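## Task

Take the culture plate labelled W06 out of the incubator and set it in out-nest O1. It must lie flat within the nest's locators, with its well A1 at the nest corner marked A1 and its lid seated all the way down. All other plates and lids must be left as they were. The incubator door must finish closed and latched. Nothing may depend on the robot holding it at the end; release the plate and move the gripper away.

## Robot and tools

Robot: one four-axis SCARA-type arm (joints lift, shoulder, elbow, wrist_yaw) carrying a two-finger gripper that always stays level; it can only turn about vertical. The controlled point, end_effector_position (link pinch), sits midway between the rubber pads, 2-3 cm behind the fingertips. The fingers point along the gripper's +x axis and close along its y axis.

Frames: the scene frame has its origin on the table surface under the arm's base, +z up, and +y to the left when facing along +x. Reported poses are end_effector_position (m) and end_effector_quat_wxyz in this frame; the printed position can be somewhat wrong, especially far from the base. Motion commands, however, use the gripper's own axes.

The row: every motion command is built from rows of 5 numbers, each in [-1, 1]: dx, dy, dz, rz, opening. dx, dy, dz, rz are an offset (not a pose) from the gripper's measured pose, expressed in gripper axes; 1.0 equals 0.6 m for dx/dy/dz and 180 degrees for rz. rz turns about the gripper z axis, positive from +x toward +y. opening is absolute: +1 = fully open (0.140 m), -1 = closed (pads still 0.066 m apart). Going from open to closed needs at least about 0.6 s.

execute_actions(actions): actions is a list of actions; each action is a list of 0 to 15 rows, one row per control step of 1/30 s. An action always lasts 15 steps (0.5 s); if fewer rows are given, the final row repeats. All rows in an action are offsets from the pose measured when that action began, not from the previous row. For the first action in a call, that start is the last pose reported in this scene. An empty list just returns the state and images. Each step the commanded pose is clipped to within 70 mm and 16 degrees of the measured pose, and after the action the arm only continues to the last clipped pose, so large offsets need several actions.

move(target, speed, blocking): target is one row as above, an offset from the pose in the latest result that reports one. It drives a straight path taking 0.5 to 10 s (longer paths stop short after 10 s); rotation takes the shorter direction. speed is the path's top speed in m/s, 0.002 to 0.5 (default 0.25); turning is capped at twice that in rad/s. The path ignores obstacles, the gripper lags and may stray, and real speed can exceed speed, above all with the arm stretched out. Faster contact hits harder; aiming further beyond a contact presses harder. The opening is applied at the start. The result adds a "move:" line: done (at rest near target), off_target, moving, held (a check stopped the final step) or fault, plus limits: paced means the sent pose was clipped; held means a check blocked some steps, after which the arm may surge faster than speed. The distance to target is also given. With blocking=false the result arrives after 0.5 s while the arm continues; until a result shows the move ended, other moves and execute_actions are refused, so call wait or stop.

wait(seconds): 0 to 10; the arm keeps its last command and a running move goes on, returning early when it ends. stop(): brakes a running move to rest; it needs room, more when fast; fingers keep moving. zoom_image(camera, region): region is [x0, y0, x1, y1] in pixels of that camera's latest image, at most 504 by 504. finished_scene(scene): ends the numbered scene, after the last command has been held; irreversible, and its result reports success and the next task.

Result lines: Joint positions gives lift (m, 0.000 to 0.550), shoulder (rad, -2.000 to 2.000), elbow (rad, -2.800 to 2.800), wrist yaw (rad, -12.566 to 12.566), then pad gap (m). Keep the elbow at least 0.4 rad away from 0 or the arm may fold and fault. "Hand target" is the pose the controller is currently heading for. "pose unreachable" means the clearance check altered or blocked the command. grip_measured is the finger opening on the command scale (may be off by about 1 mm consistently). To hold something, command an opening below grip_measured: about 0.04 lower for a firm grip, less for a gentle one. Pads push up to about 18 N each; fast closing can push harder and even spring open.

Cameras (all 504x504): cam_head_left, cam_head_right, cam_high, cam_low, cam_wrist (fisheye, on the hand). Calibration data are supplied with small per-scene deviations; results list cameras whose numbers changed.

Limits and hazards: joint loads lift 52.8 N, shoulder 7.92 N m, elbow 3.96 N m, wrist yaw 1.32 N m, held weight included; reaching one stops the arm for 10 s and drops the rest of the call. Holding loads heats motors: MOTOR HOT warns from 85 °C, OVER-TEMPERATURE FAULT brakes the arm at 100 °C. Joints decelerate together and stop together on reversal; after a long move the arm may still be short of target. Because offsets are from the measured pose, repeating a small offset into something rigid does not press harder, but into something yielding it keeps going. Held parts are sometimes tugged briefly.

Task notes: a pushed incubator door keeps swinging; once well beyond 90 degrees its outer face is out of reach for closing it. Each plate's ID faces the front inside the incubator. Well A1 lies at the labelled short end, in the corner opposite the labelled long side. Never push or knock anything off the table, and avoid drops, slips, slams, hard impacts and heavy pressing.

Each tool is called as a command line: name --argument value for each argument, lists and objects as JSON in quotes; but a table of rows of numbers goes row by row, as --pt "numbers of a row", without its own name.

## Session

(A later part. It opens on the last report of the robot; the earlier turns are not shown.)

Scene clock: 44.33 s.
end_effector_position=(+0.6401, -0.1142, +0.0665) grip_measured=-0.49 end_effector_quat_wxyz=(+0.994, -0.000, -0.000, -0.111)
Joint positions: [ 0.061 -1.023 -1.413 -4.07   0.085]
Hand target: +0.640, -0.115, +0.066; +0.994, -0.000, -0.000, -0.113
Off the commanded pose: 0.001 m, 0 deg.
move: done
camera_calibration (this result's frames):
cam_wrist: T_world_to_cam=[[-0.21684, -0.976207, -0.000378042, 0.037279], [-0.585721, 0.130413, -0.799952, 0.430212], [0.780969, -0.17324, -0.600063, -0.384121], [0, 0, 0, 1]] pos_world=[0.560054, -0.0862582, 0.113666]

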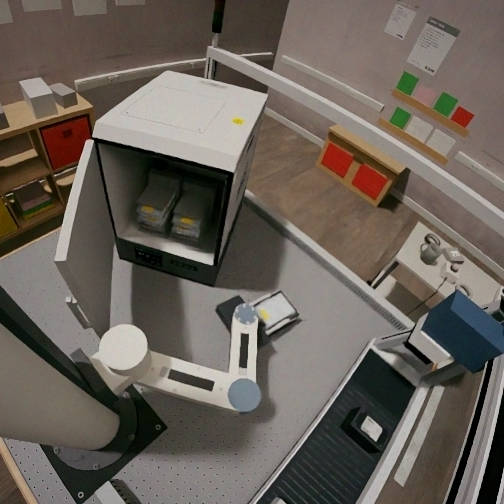

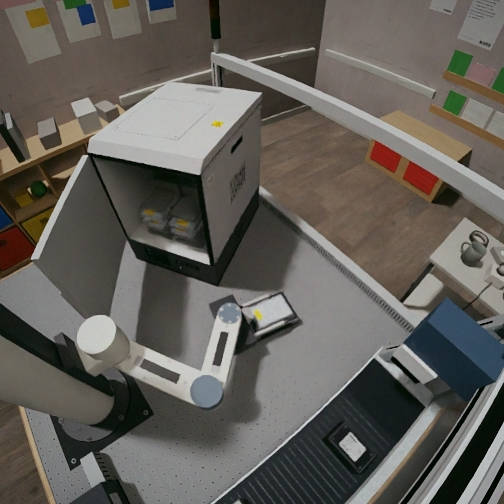

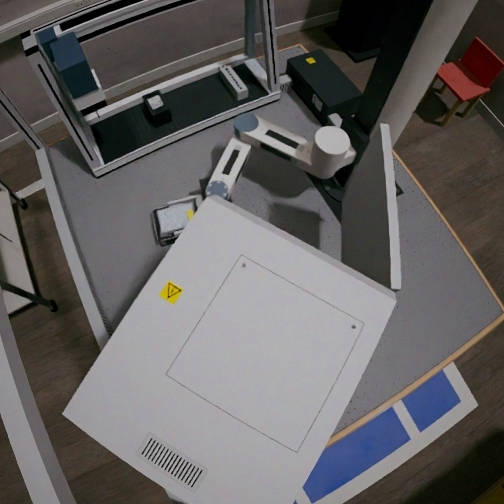

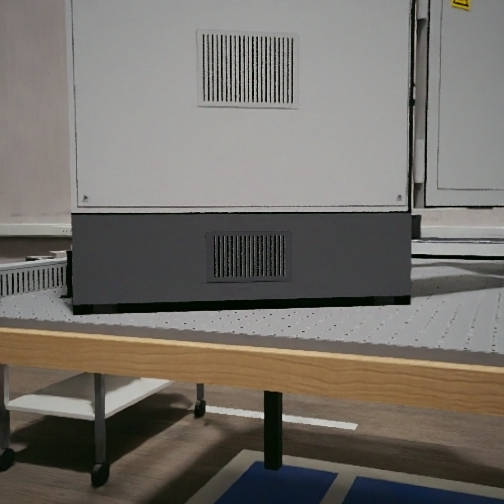

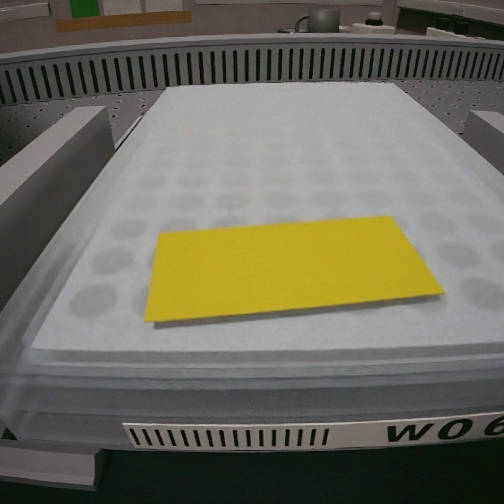

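move --target '[0, 0.001, -0.0025, 0.003, -0.55]' --speed 0.01

move --target '[0, 0.0, -0.0025, 0.0, -0.55]' --speed 0.01

Scene clock: 45.13 s.
end_effector_position=(+0.6401, -0.1138, +0.0658) grip_measured=-0.49 end_effector_quat_wxyz=(+0.994, -0.000, -0.000, -0.108)
Joint positions: [ 0.061 -1.024 -1.413 -4.062  0.085]
Hand target: +0.640, -0.114, +0.065; +0.994, -0.000, -0.000, -0.106
Off the commanded pose: 0.001 m, 0 deg.
move: done
camera_calibration (this result's frames):
cam_wrist: T_world_to_cam=[[-0.210235, -0.977651, -0.000378042, 0.0333696], [-0.586589, 0.12645, -0.799952, 0.429794], [0.782122, -0.167956, -0.600063, -0.384608], [0, 0, 0, 1]] pos_world=[0.559938, -0.086321, 0.113038]

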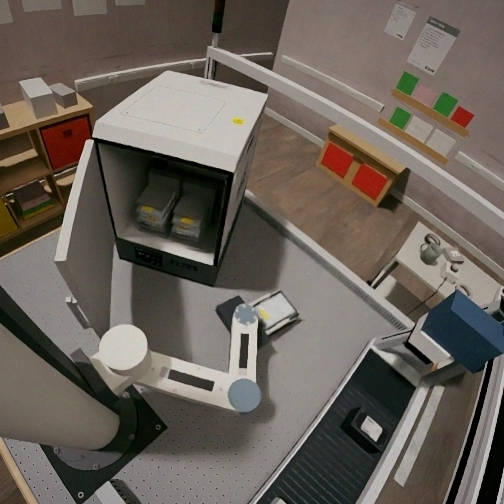

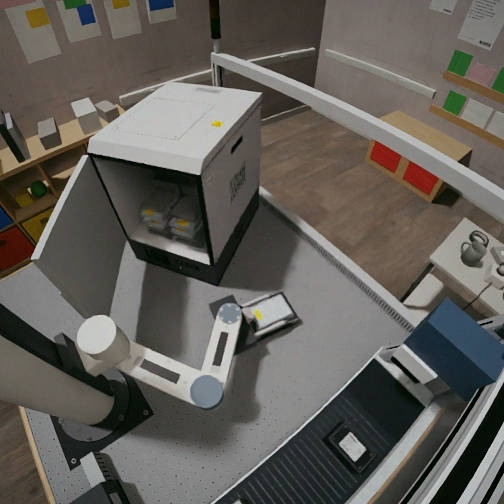

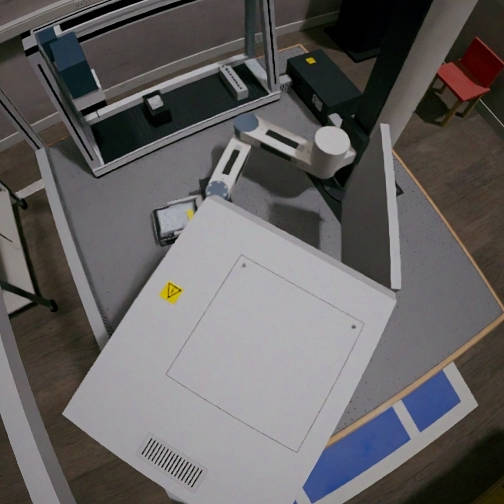

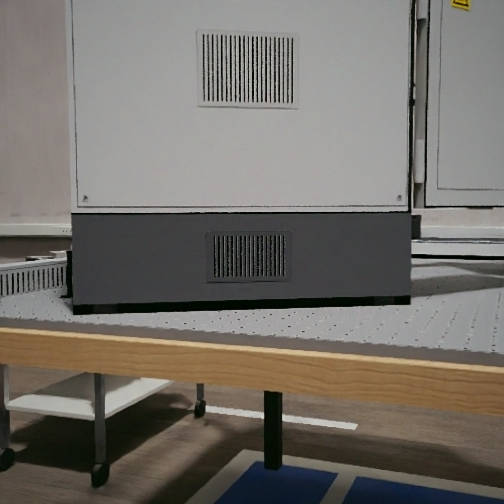

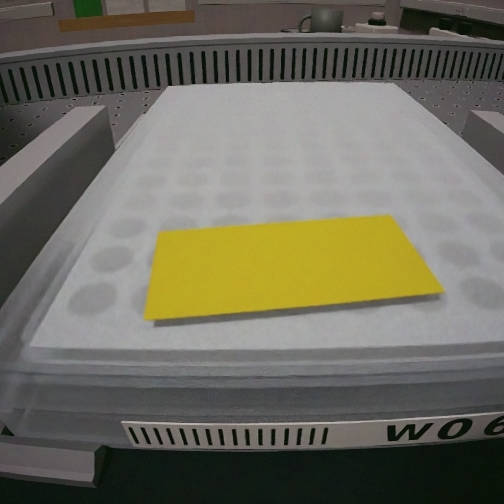

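Scene clock: 45.83 s.
end_effector_position=(+0.6401, -0.1137, +0.0653) grip_measured=-0.49 end_effector_quat_wxyz=(+0.994, -0.000, -0.000, -0.108)
Joint positions: [ 0.06  -1.024 -1.413 -4.063  0.085]
Hand target: +0.640, -0.114, +0.064; +0.994, -0.000, -0.000, -0.108
Off the commanded pose: 0.001 m, 0 deg.
move: done
camera_calibration (this result's frames):
cam_wrist: T_world_to_cam=[[-0.210862, -0.977516, -0.000378042, 0.0338557], [-0.586508, 0.126826, -0.799952, 0.429356], [0.782014, -0.168458, -0.600063, -0.384873], [0, 0, 0, 1]] pos_world=[0.559935, -0.0861937, 0.112529]

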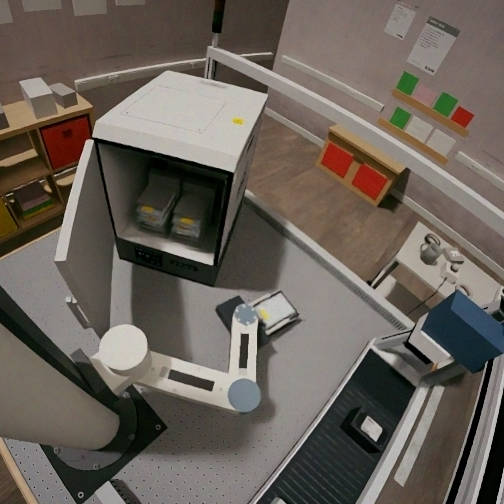

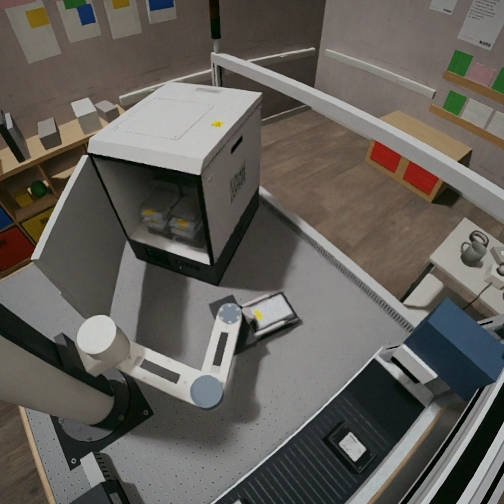

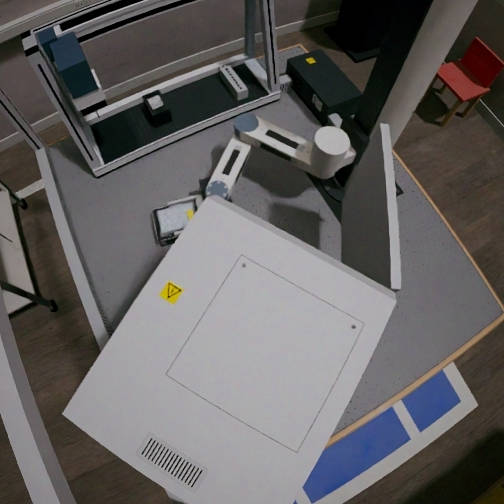

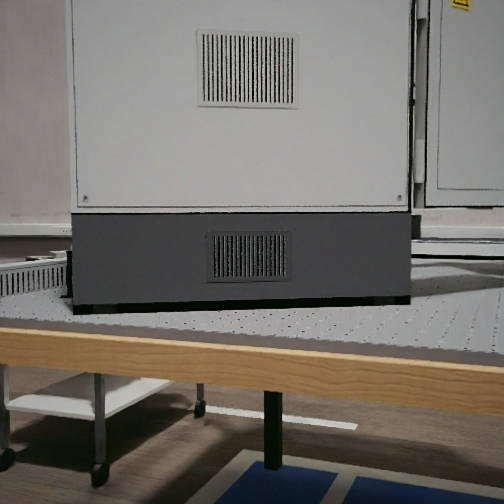

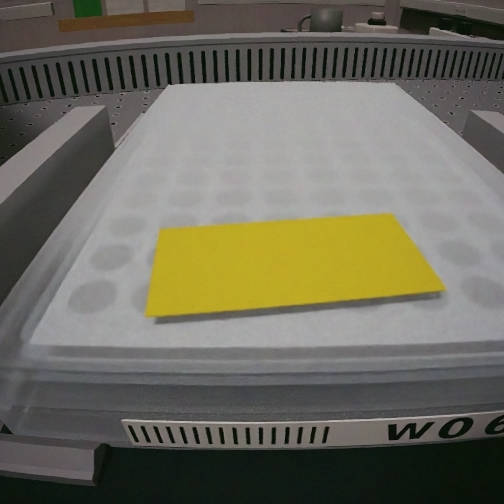

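move --target '[0, 0, 0.001, 0, -0.1]' --speed 0.01

move --target '[-0.17, 0, 0.06, 0, -0.1]' --speed 0.1

zoom_image --camera "cam_head_right" --region '[230, 280, 310, 350]'

Scene clock: 46.67 s.
end_effector_position=(+0.6401, -0.1136, +0.0659) grip_measured=-0.10 end_effector_quat_wxyz=(+0.994, -0.000, -0.000, -0.108)
Joint positions: [ 0.061 -1.024 -1.413 -4.063  0.099]
Hand target: +0.640, -0.114, +0.066; +0.994, -0.000, -0.000, -0.108
Off the commanded pose: 0.000 m, 0 deg.
move: done
camera_calibration (this result's frames):
cam_wrist: T_world_to_cam=[[-0.210658, -0.97756, -0.000378042, 0.0337823], [-0.586534, 0.126704, -0.799952, 0.429788], [0.782049, -0.168295, -0.600063, -0.384545], [0, 0, 0, 1]] pos_world=[0.559935, -0.0861483, 0.113071]

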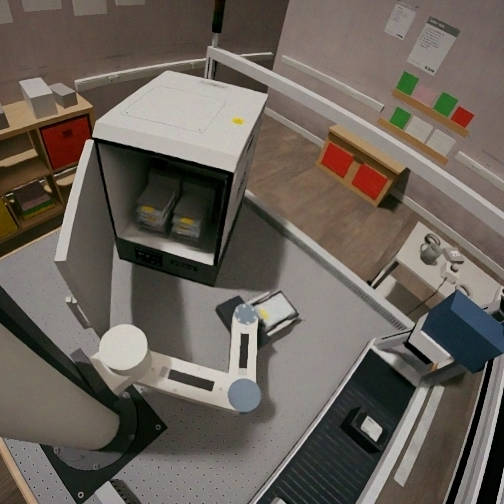

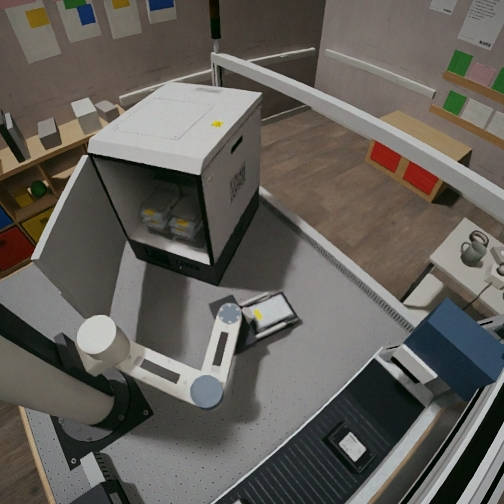

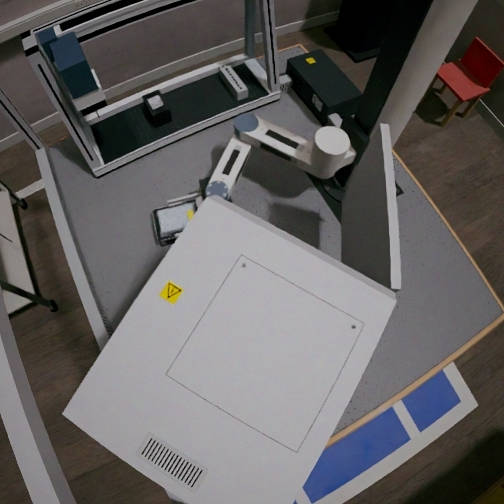

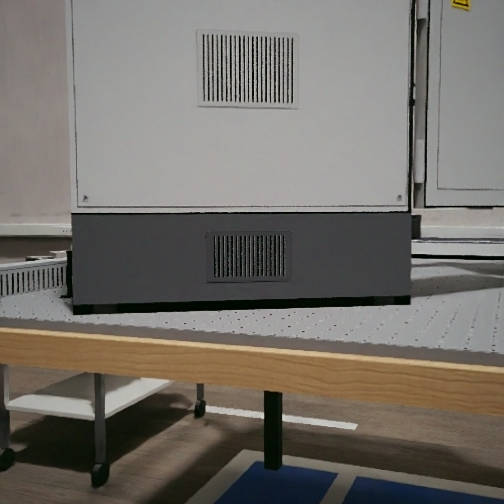

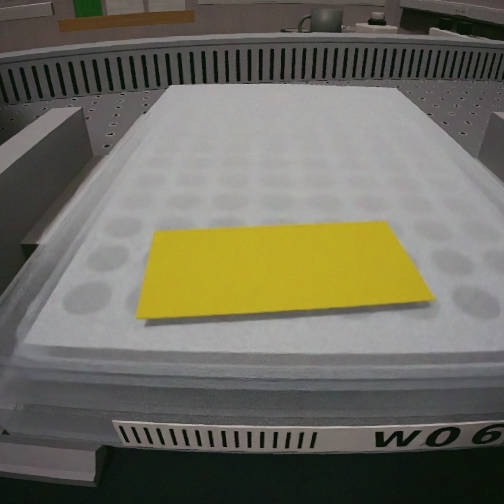

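Scene clock: 48.03 s.
end_effector_position=(+0.5405, -0.0917, +0.1019) grip_measured=-0.10 end_effector_quat_wxyz=(+0.994, -0.000, -0.000, -0.108)
Joint positions: [ 0.097 -1.216 -0.934 -4.349  0.099]
Hand target: +0.541, -0.092, +0.102; +0.994, -0.000, -0.000, -0.108
Off the commanded pose: 0.000 m, 0 deg.
move: done
camera_calibration (this result's frames):
cam_wrist: T_world_to_cam=[[-0.210228, -0.977652, -0.000378042, 0.0339817], [-0.58659, 0.126446, -0.799952, 0.39742], [0.782123, -0.16795, -0.600063, -0.281297], [0, 0, 0, 1]] pos_world=[0.460275, -0.0642735, 0.149134]

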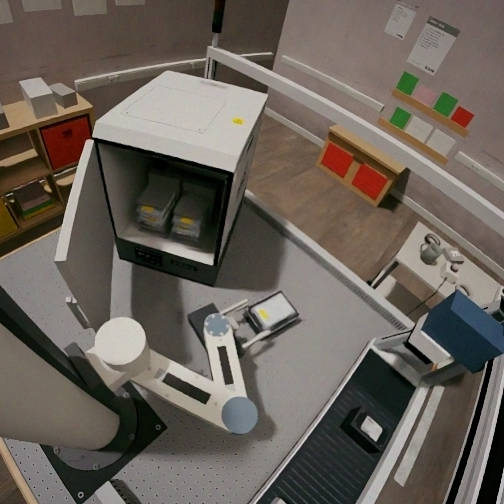

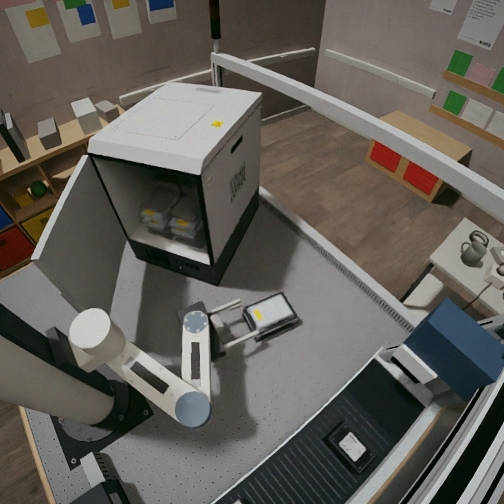

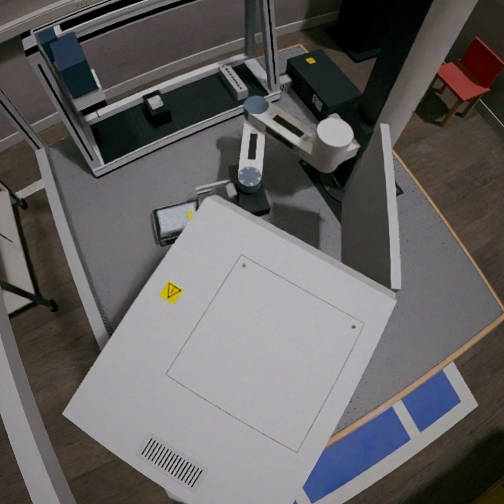

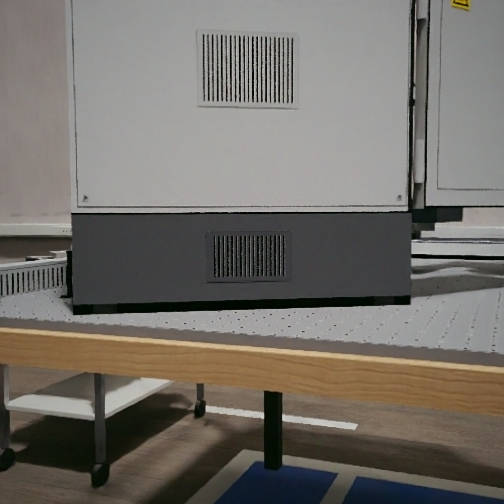

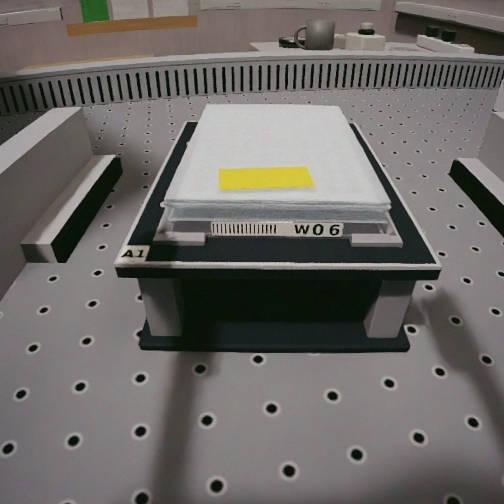

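Region (230, 280, 310, 350) of cam_head_right's 504x504 image, scaled by 6.300, with more detail than that image has; it fills the top 441 rows of this view, and the rest is white.

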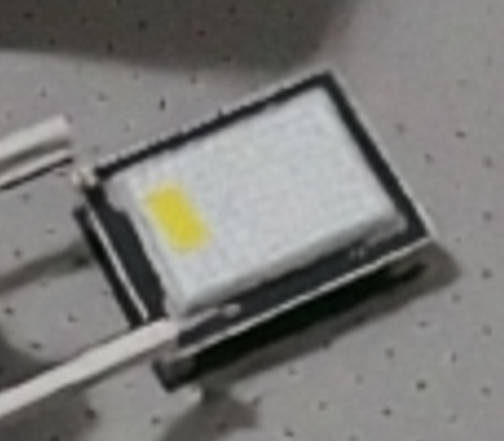

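zoom_image --camera "cam_wrist" --region '[100, 90, 450, 290]'

Region (100, 90, 450, 290) of cam_wrist's 504x504 image, scaled by 1.440, with more detail than that image has; it fills the top 288 rows of this view, and the rest is white.

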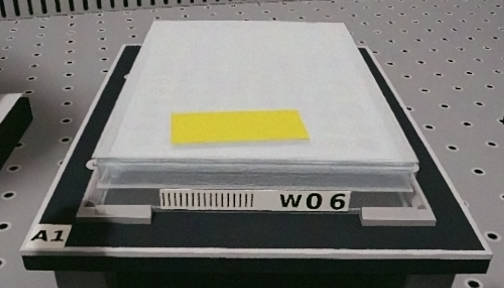

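move --target '[-0.278, 0.181, 0.75, -0.114, -1]' --speed 0.4

Scene clock: 50.37 s.
end_effector_position=(+0.4007, +0.0502, +0.5520) grip_measured=-1.00 end_effector_quat_wxyz=(+0.959, -0.000, -0.000, -0.283)
Joint positions: [ 0.547 -0.162 -0.633 -6.063  0.066]
Hand target: +0.401, +0.050, +0.552; +0.959, -0.000, -0.000, -0.283
Off the commanded pose: 0.000 m, 0 deg.
move: done; limits=paced
camera_calibration (this result's frames):
cam_wrist: T_world_to_cam=[[-0.539208, -0.842173, -0.000378042, 0.268501], [-0.505194, 0.323813, -0.799952, 0.615005], [0.673821, -0.431149, -0.600063, 0.178515], [0, 0, 0, 1]] pos_world=[0.335188, 0.103944, 0.599197]

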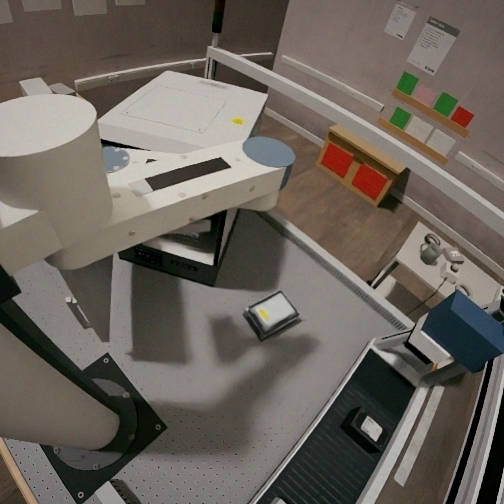

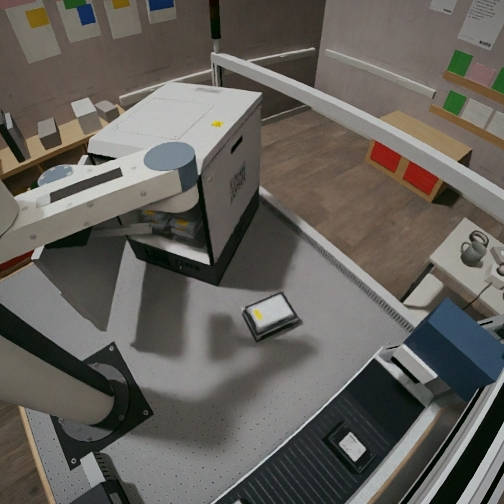

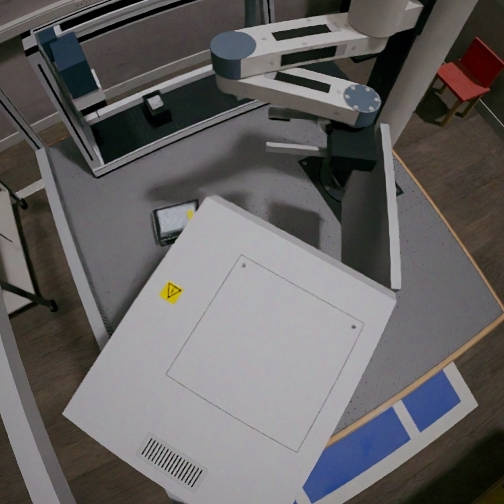

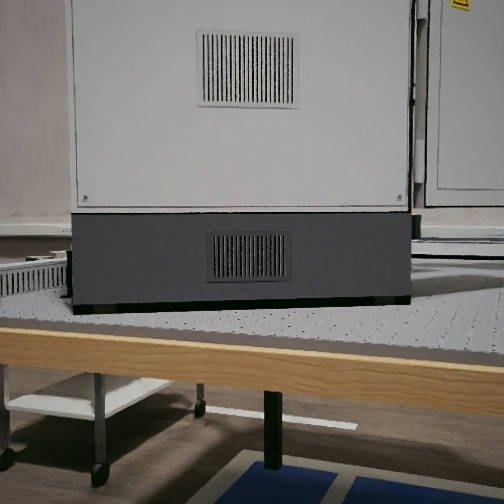

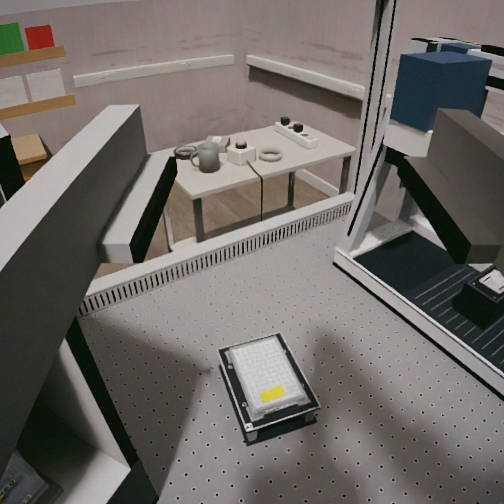

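move --target '[-0.545, 0.124, 0, 0, -1]' --speed 0.2

Scene clock: 52.50 s.
end_effector_position=(+0.1662, +0.2899, +0.5520) grip_measured=-1.00 end_effector_quat_wxyz=(+0.959, -0.000, -0.000, -0.283)
Joint positions: [ 0.547  1.239 -1.674 -6.422  0.066]
Hand target: +0.166, +0.290, +0.552; +0.959, -0.000, -0.000, -0.283
Off the commanded pose: 0.000 m, 0 deg.
move: done
camera_calibration (this result's frames):
cam_wrist: T_world_to_cam=[[-0.539276, -0.842129, -0.000378042, 0.343942], [-0.505168, 0.323854, -0.799952, 0.418874], [0.673786, -0.431204, -0.600063, 0.439974], [0, 0, 0, 1]] pos_world=[0.100633, 0.343709, 0.599222]

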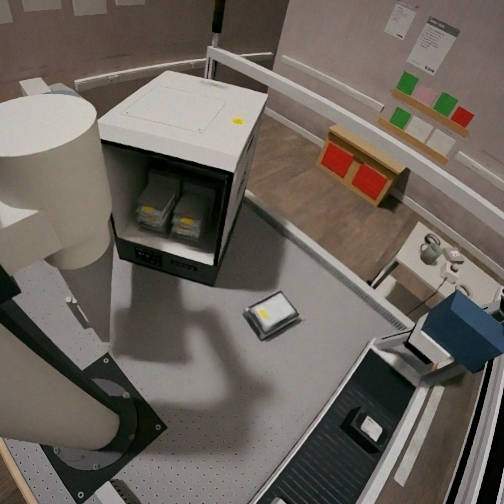

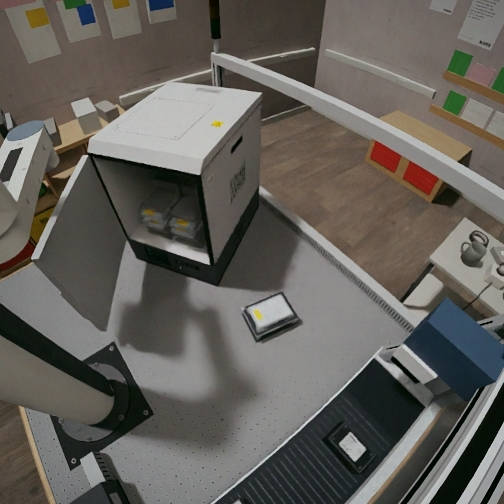

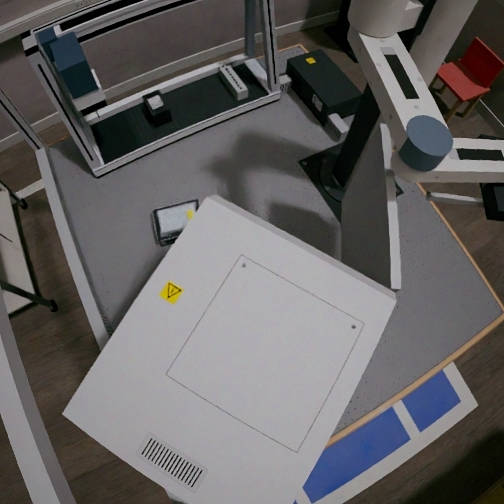

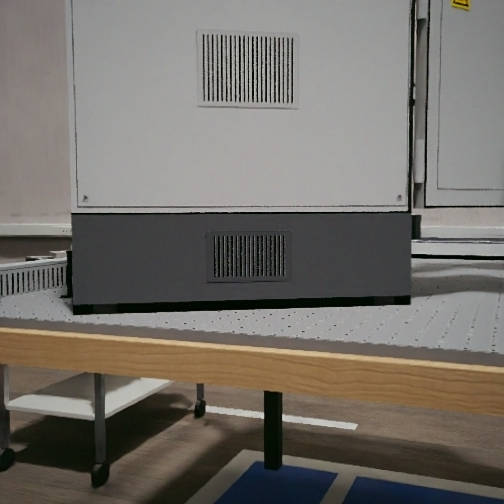

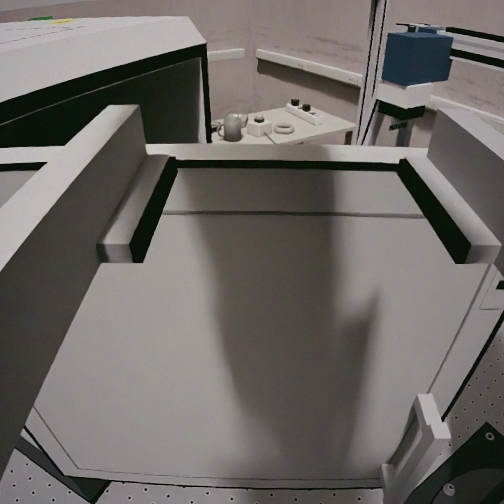

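move --target '[0, 0, -0.085, 0, -1]' --speed 0.2

move --target '[0.283, 0.005, 0, 0.178, -1]' --speed 0.1

Scene clock: 53.43 s.
end_effector_position=(+0.1662, +0.2899, +0.5010) grip_measured=-1.00 end_effector_quat_wxyz=(+0.959, -0.000, -0.000, -0.283)
Joint positions: [ 0.496  1.239 -1.674 -6.422  0.066]
Hand target: +0.166, +0.290, +0.501; +0.959, -0.000, -0.000, -0.283
Off the commanded pose: 0.000 m, 0 deg.
move: done
camera_calibration (this result's frames):
cam_wrist: T_world_to_cam=[[-0.53926, -0.842139, -0.000378042, 0.343922], [-0.505174, 0.323845, -0.799952, 0.378031], [0.673794, -0.431192, -0.600063, 0.409327], [0, 0, 0, 1]] pos_world=[0.100633, 0.343705, 0.548159]

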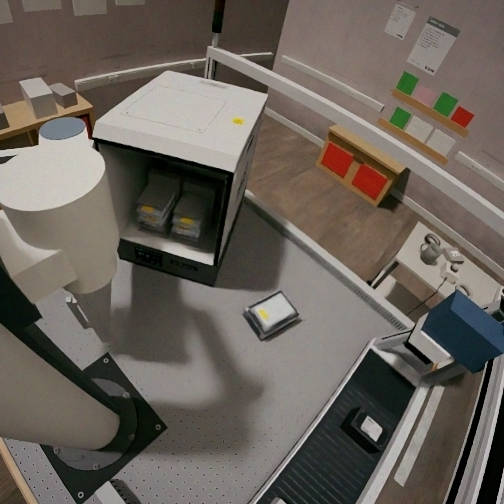

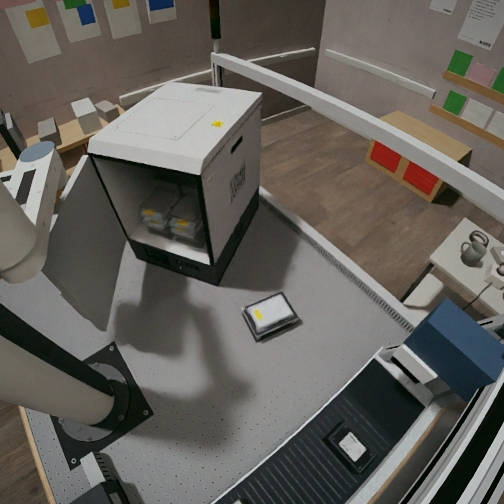

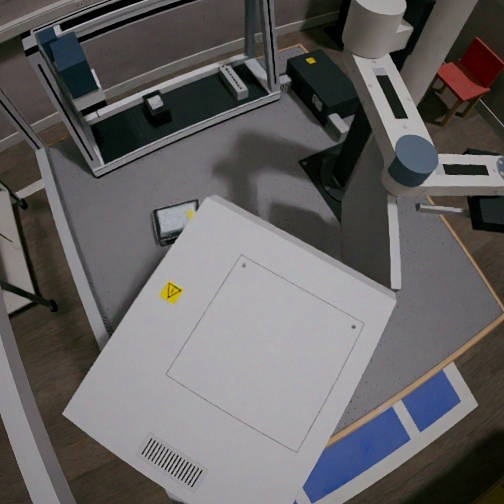

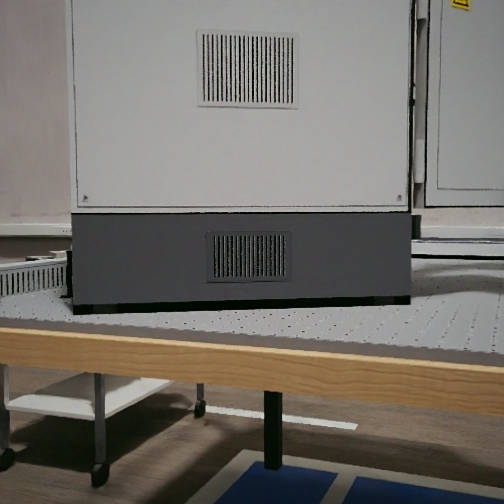

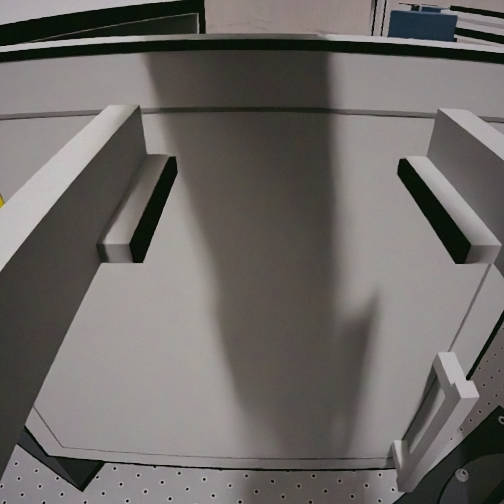

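Scene clock: 56.53 s.
end_effector_position=(+0.3106, +0.2003, +0.5010) grip_measured=-1.00 end_effector_quat_wxyz=(+1.000, -0.000, -0.000, -0.007)
Joint positions: [ 0.496  0.598 -0.785 -6.111  0.066]
Hand target: +0.311, +0.200, +0.501; +1.000, -0.000, -0.000, -0.007
Off the commanded pose: 0.000 m, 0 deg.
move: done
camera_calibration (this result's frames):
cam_wrist: T_world_to_cam=[[-0.0107863, -0.999942, -0.000378042, 0.213784], [-0.600025, 0.00677486, -0.799952, 0.572963], [0.799908, -0.00840169, -0.600063, 0.149541], [0, 0, 0, 1]] pos_world=[0.226479, 0.211146, 0.548158]

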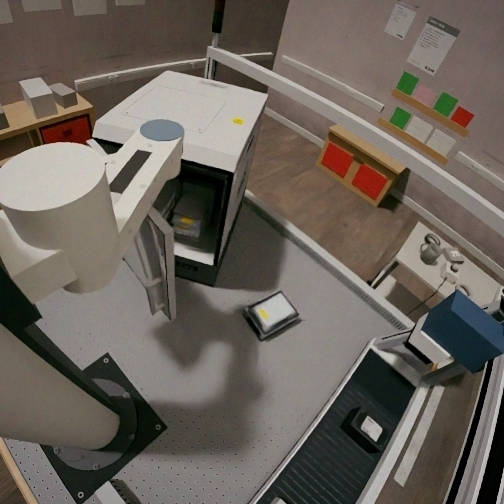

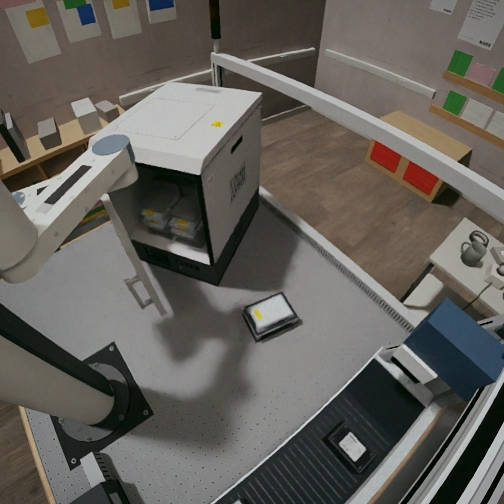

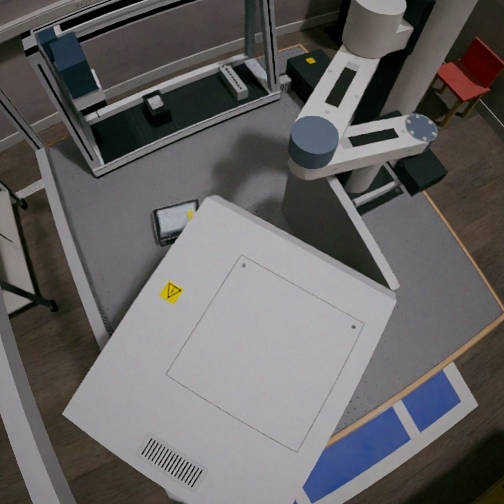

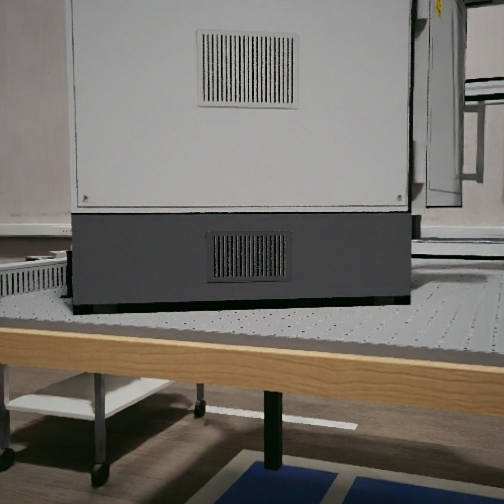

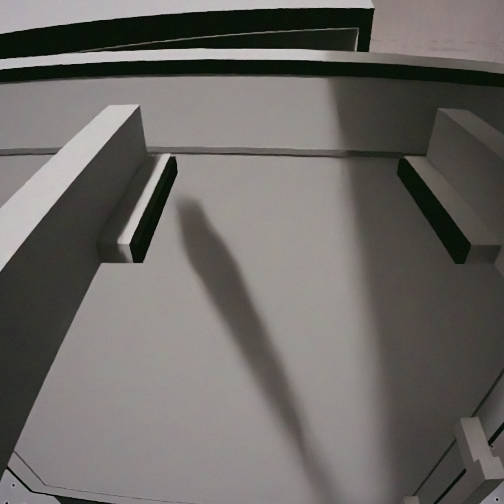

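Door is moving. Follow it.

move --target '[0.235, 0.0, 0, 0.181, -1]' --speed 0.1

Scene clock: 59.70 s.
end_effector_position=(+0.4517, +0.1981, +0.5010) grip_measured=-1.00 end_effector_quat_wxyz=(+0.962, -0.000, -0.000, +0.273)
Joint positions: [ 0.496 -0.327 -0.779 -4.625  0.066]
Hand target: +0.452, +0.198, +0.501; +0.962, -0.000, -0.000, +0.273
Off the commanded pose: 0.000 m, 0 deg.
move: done
camera_calibration (this result's frames):
cam_wrist: T_world_to_cam=[[0.528721, -0.848796, -0.000378042, -0.0604526], [-0.509491, -0.317009, -0.799952, 0.680905], [0.678876, 0.423144, -0.600063, 0.00581533], [0, 0, 0, 1]] pos_world=[0.37493, 0.16208, 0.548158]

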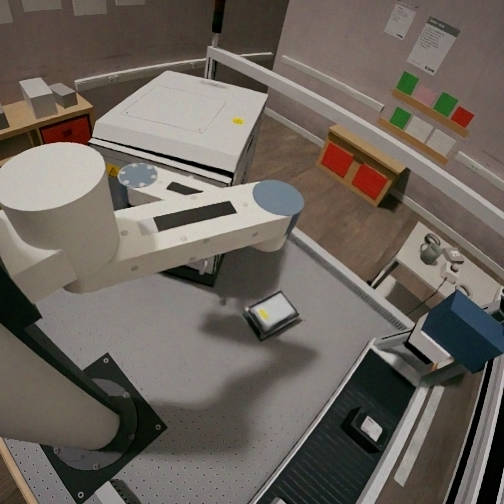

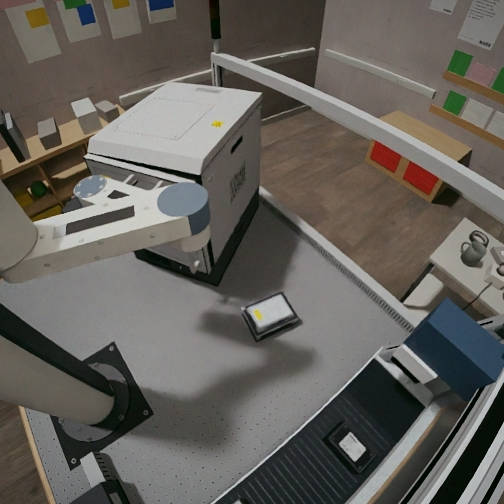

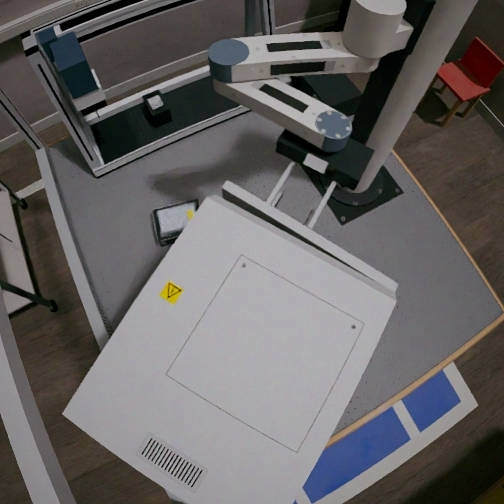

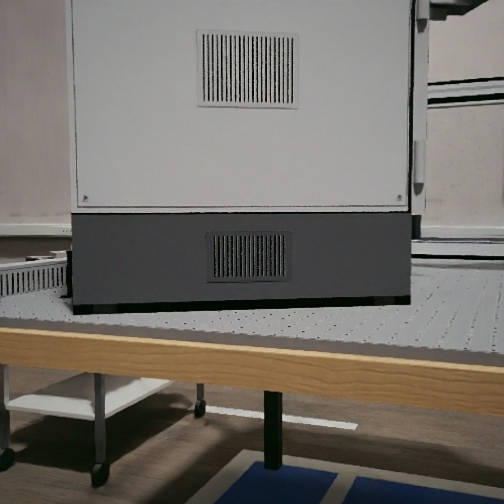

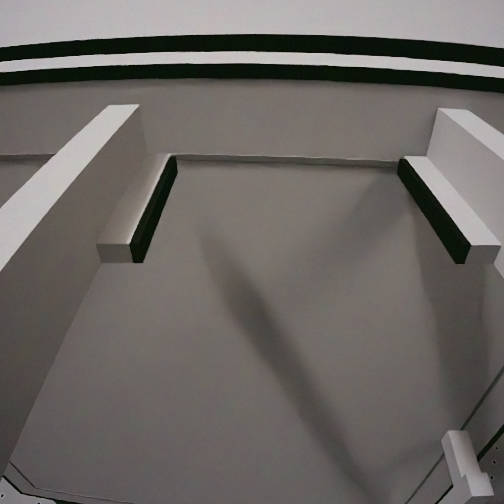

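move --target '[0.025, 0.0, 0, 0, -1]' --speed 0.04

zoom_image --camera "cam_high" --region '[180, 150, 420, 320]'

Scene clock: 60.47 s.
end_effector_position=(+0.4645, +0.2059, +0.5010) grip_measured=-1.00 end_effector_quat_wxyz=(+0.962, -0.000, -0.000, +0.273)
Joint positions: [ 0.496 -0.319 -0.843 -4.57   0.066]
Hand target: +0.464, +0.206, +0.501; +0.962, -0.000, -0.000, +0.273
Off the commanded pose: 0.000 m, 0 deg.
move: done
camera_calibration (this result's frames):
cam_wrist: T_world_to_cam=[[0.528182, -0.849131, -0.000378042, -0.0603316], [-0.509692, -0.316686, -0.799952, 0.689945], [0.679145, 0.422713, -0.600063, -0.00623574], [0, 0, 0, 1]] pos_world=[0.38776, 0.169902, 0.548158]

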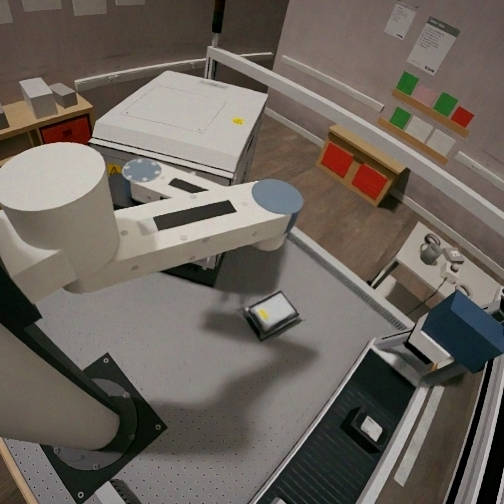

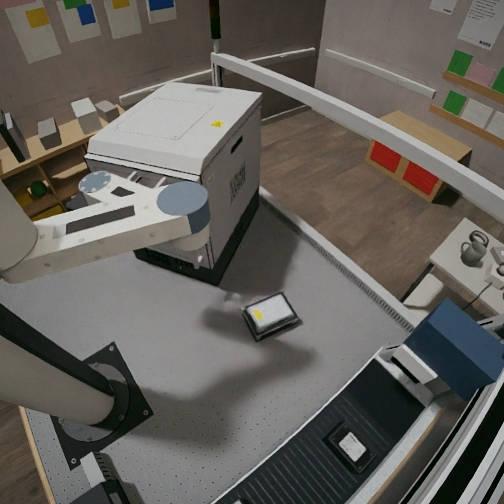

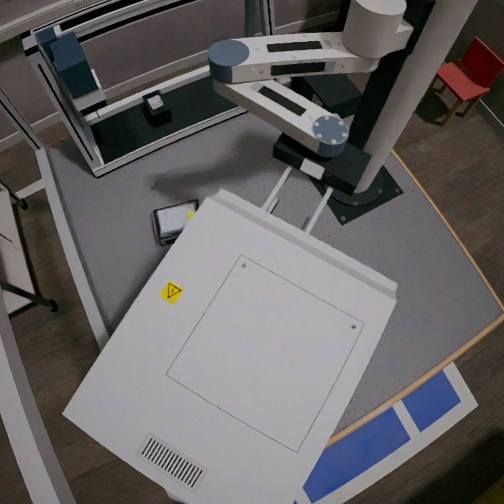

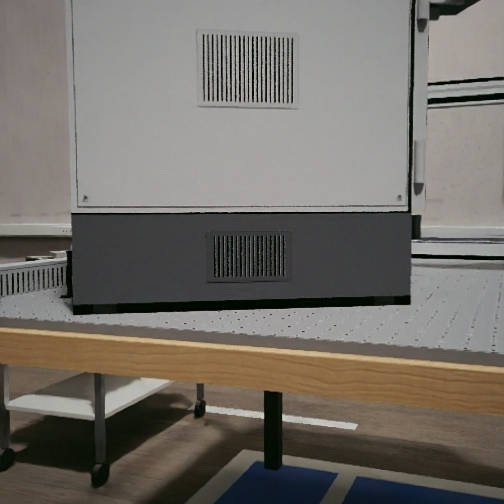

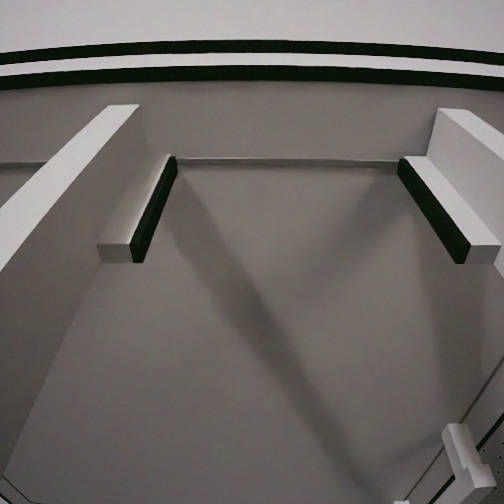

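Region (180, 150, 420, 320) of cam_high's 504x504 image, scaled by 2.100, with more detail than that image has; it fills the top 357 rows of this view, and the rest is white.

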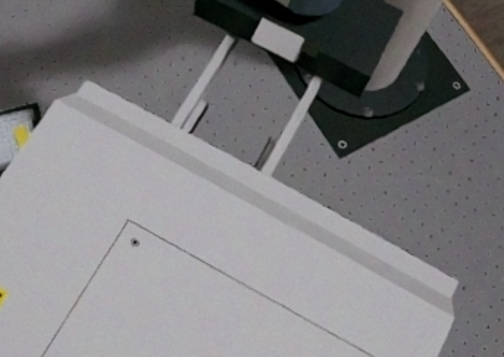

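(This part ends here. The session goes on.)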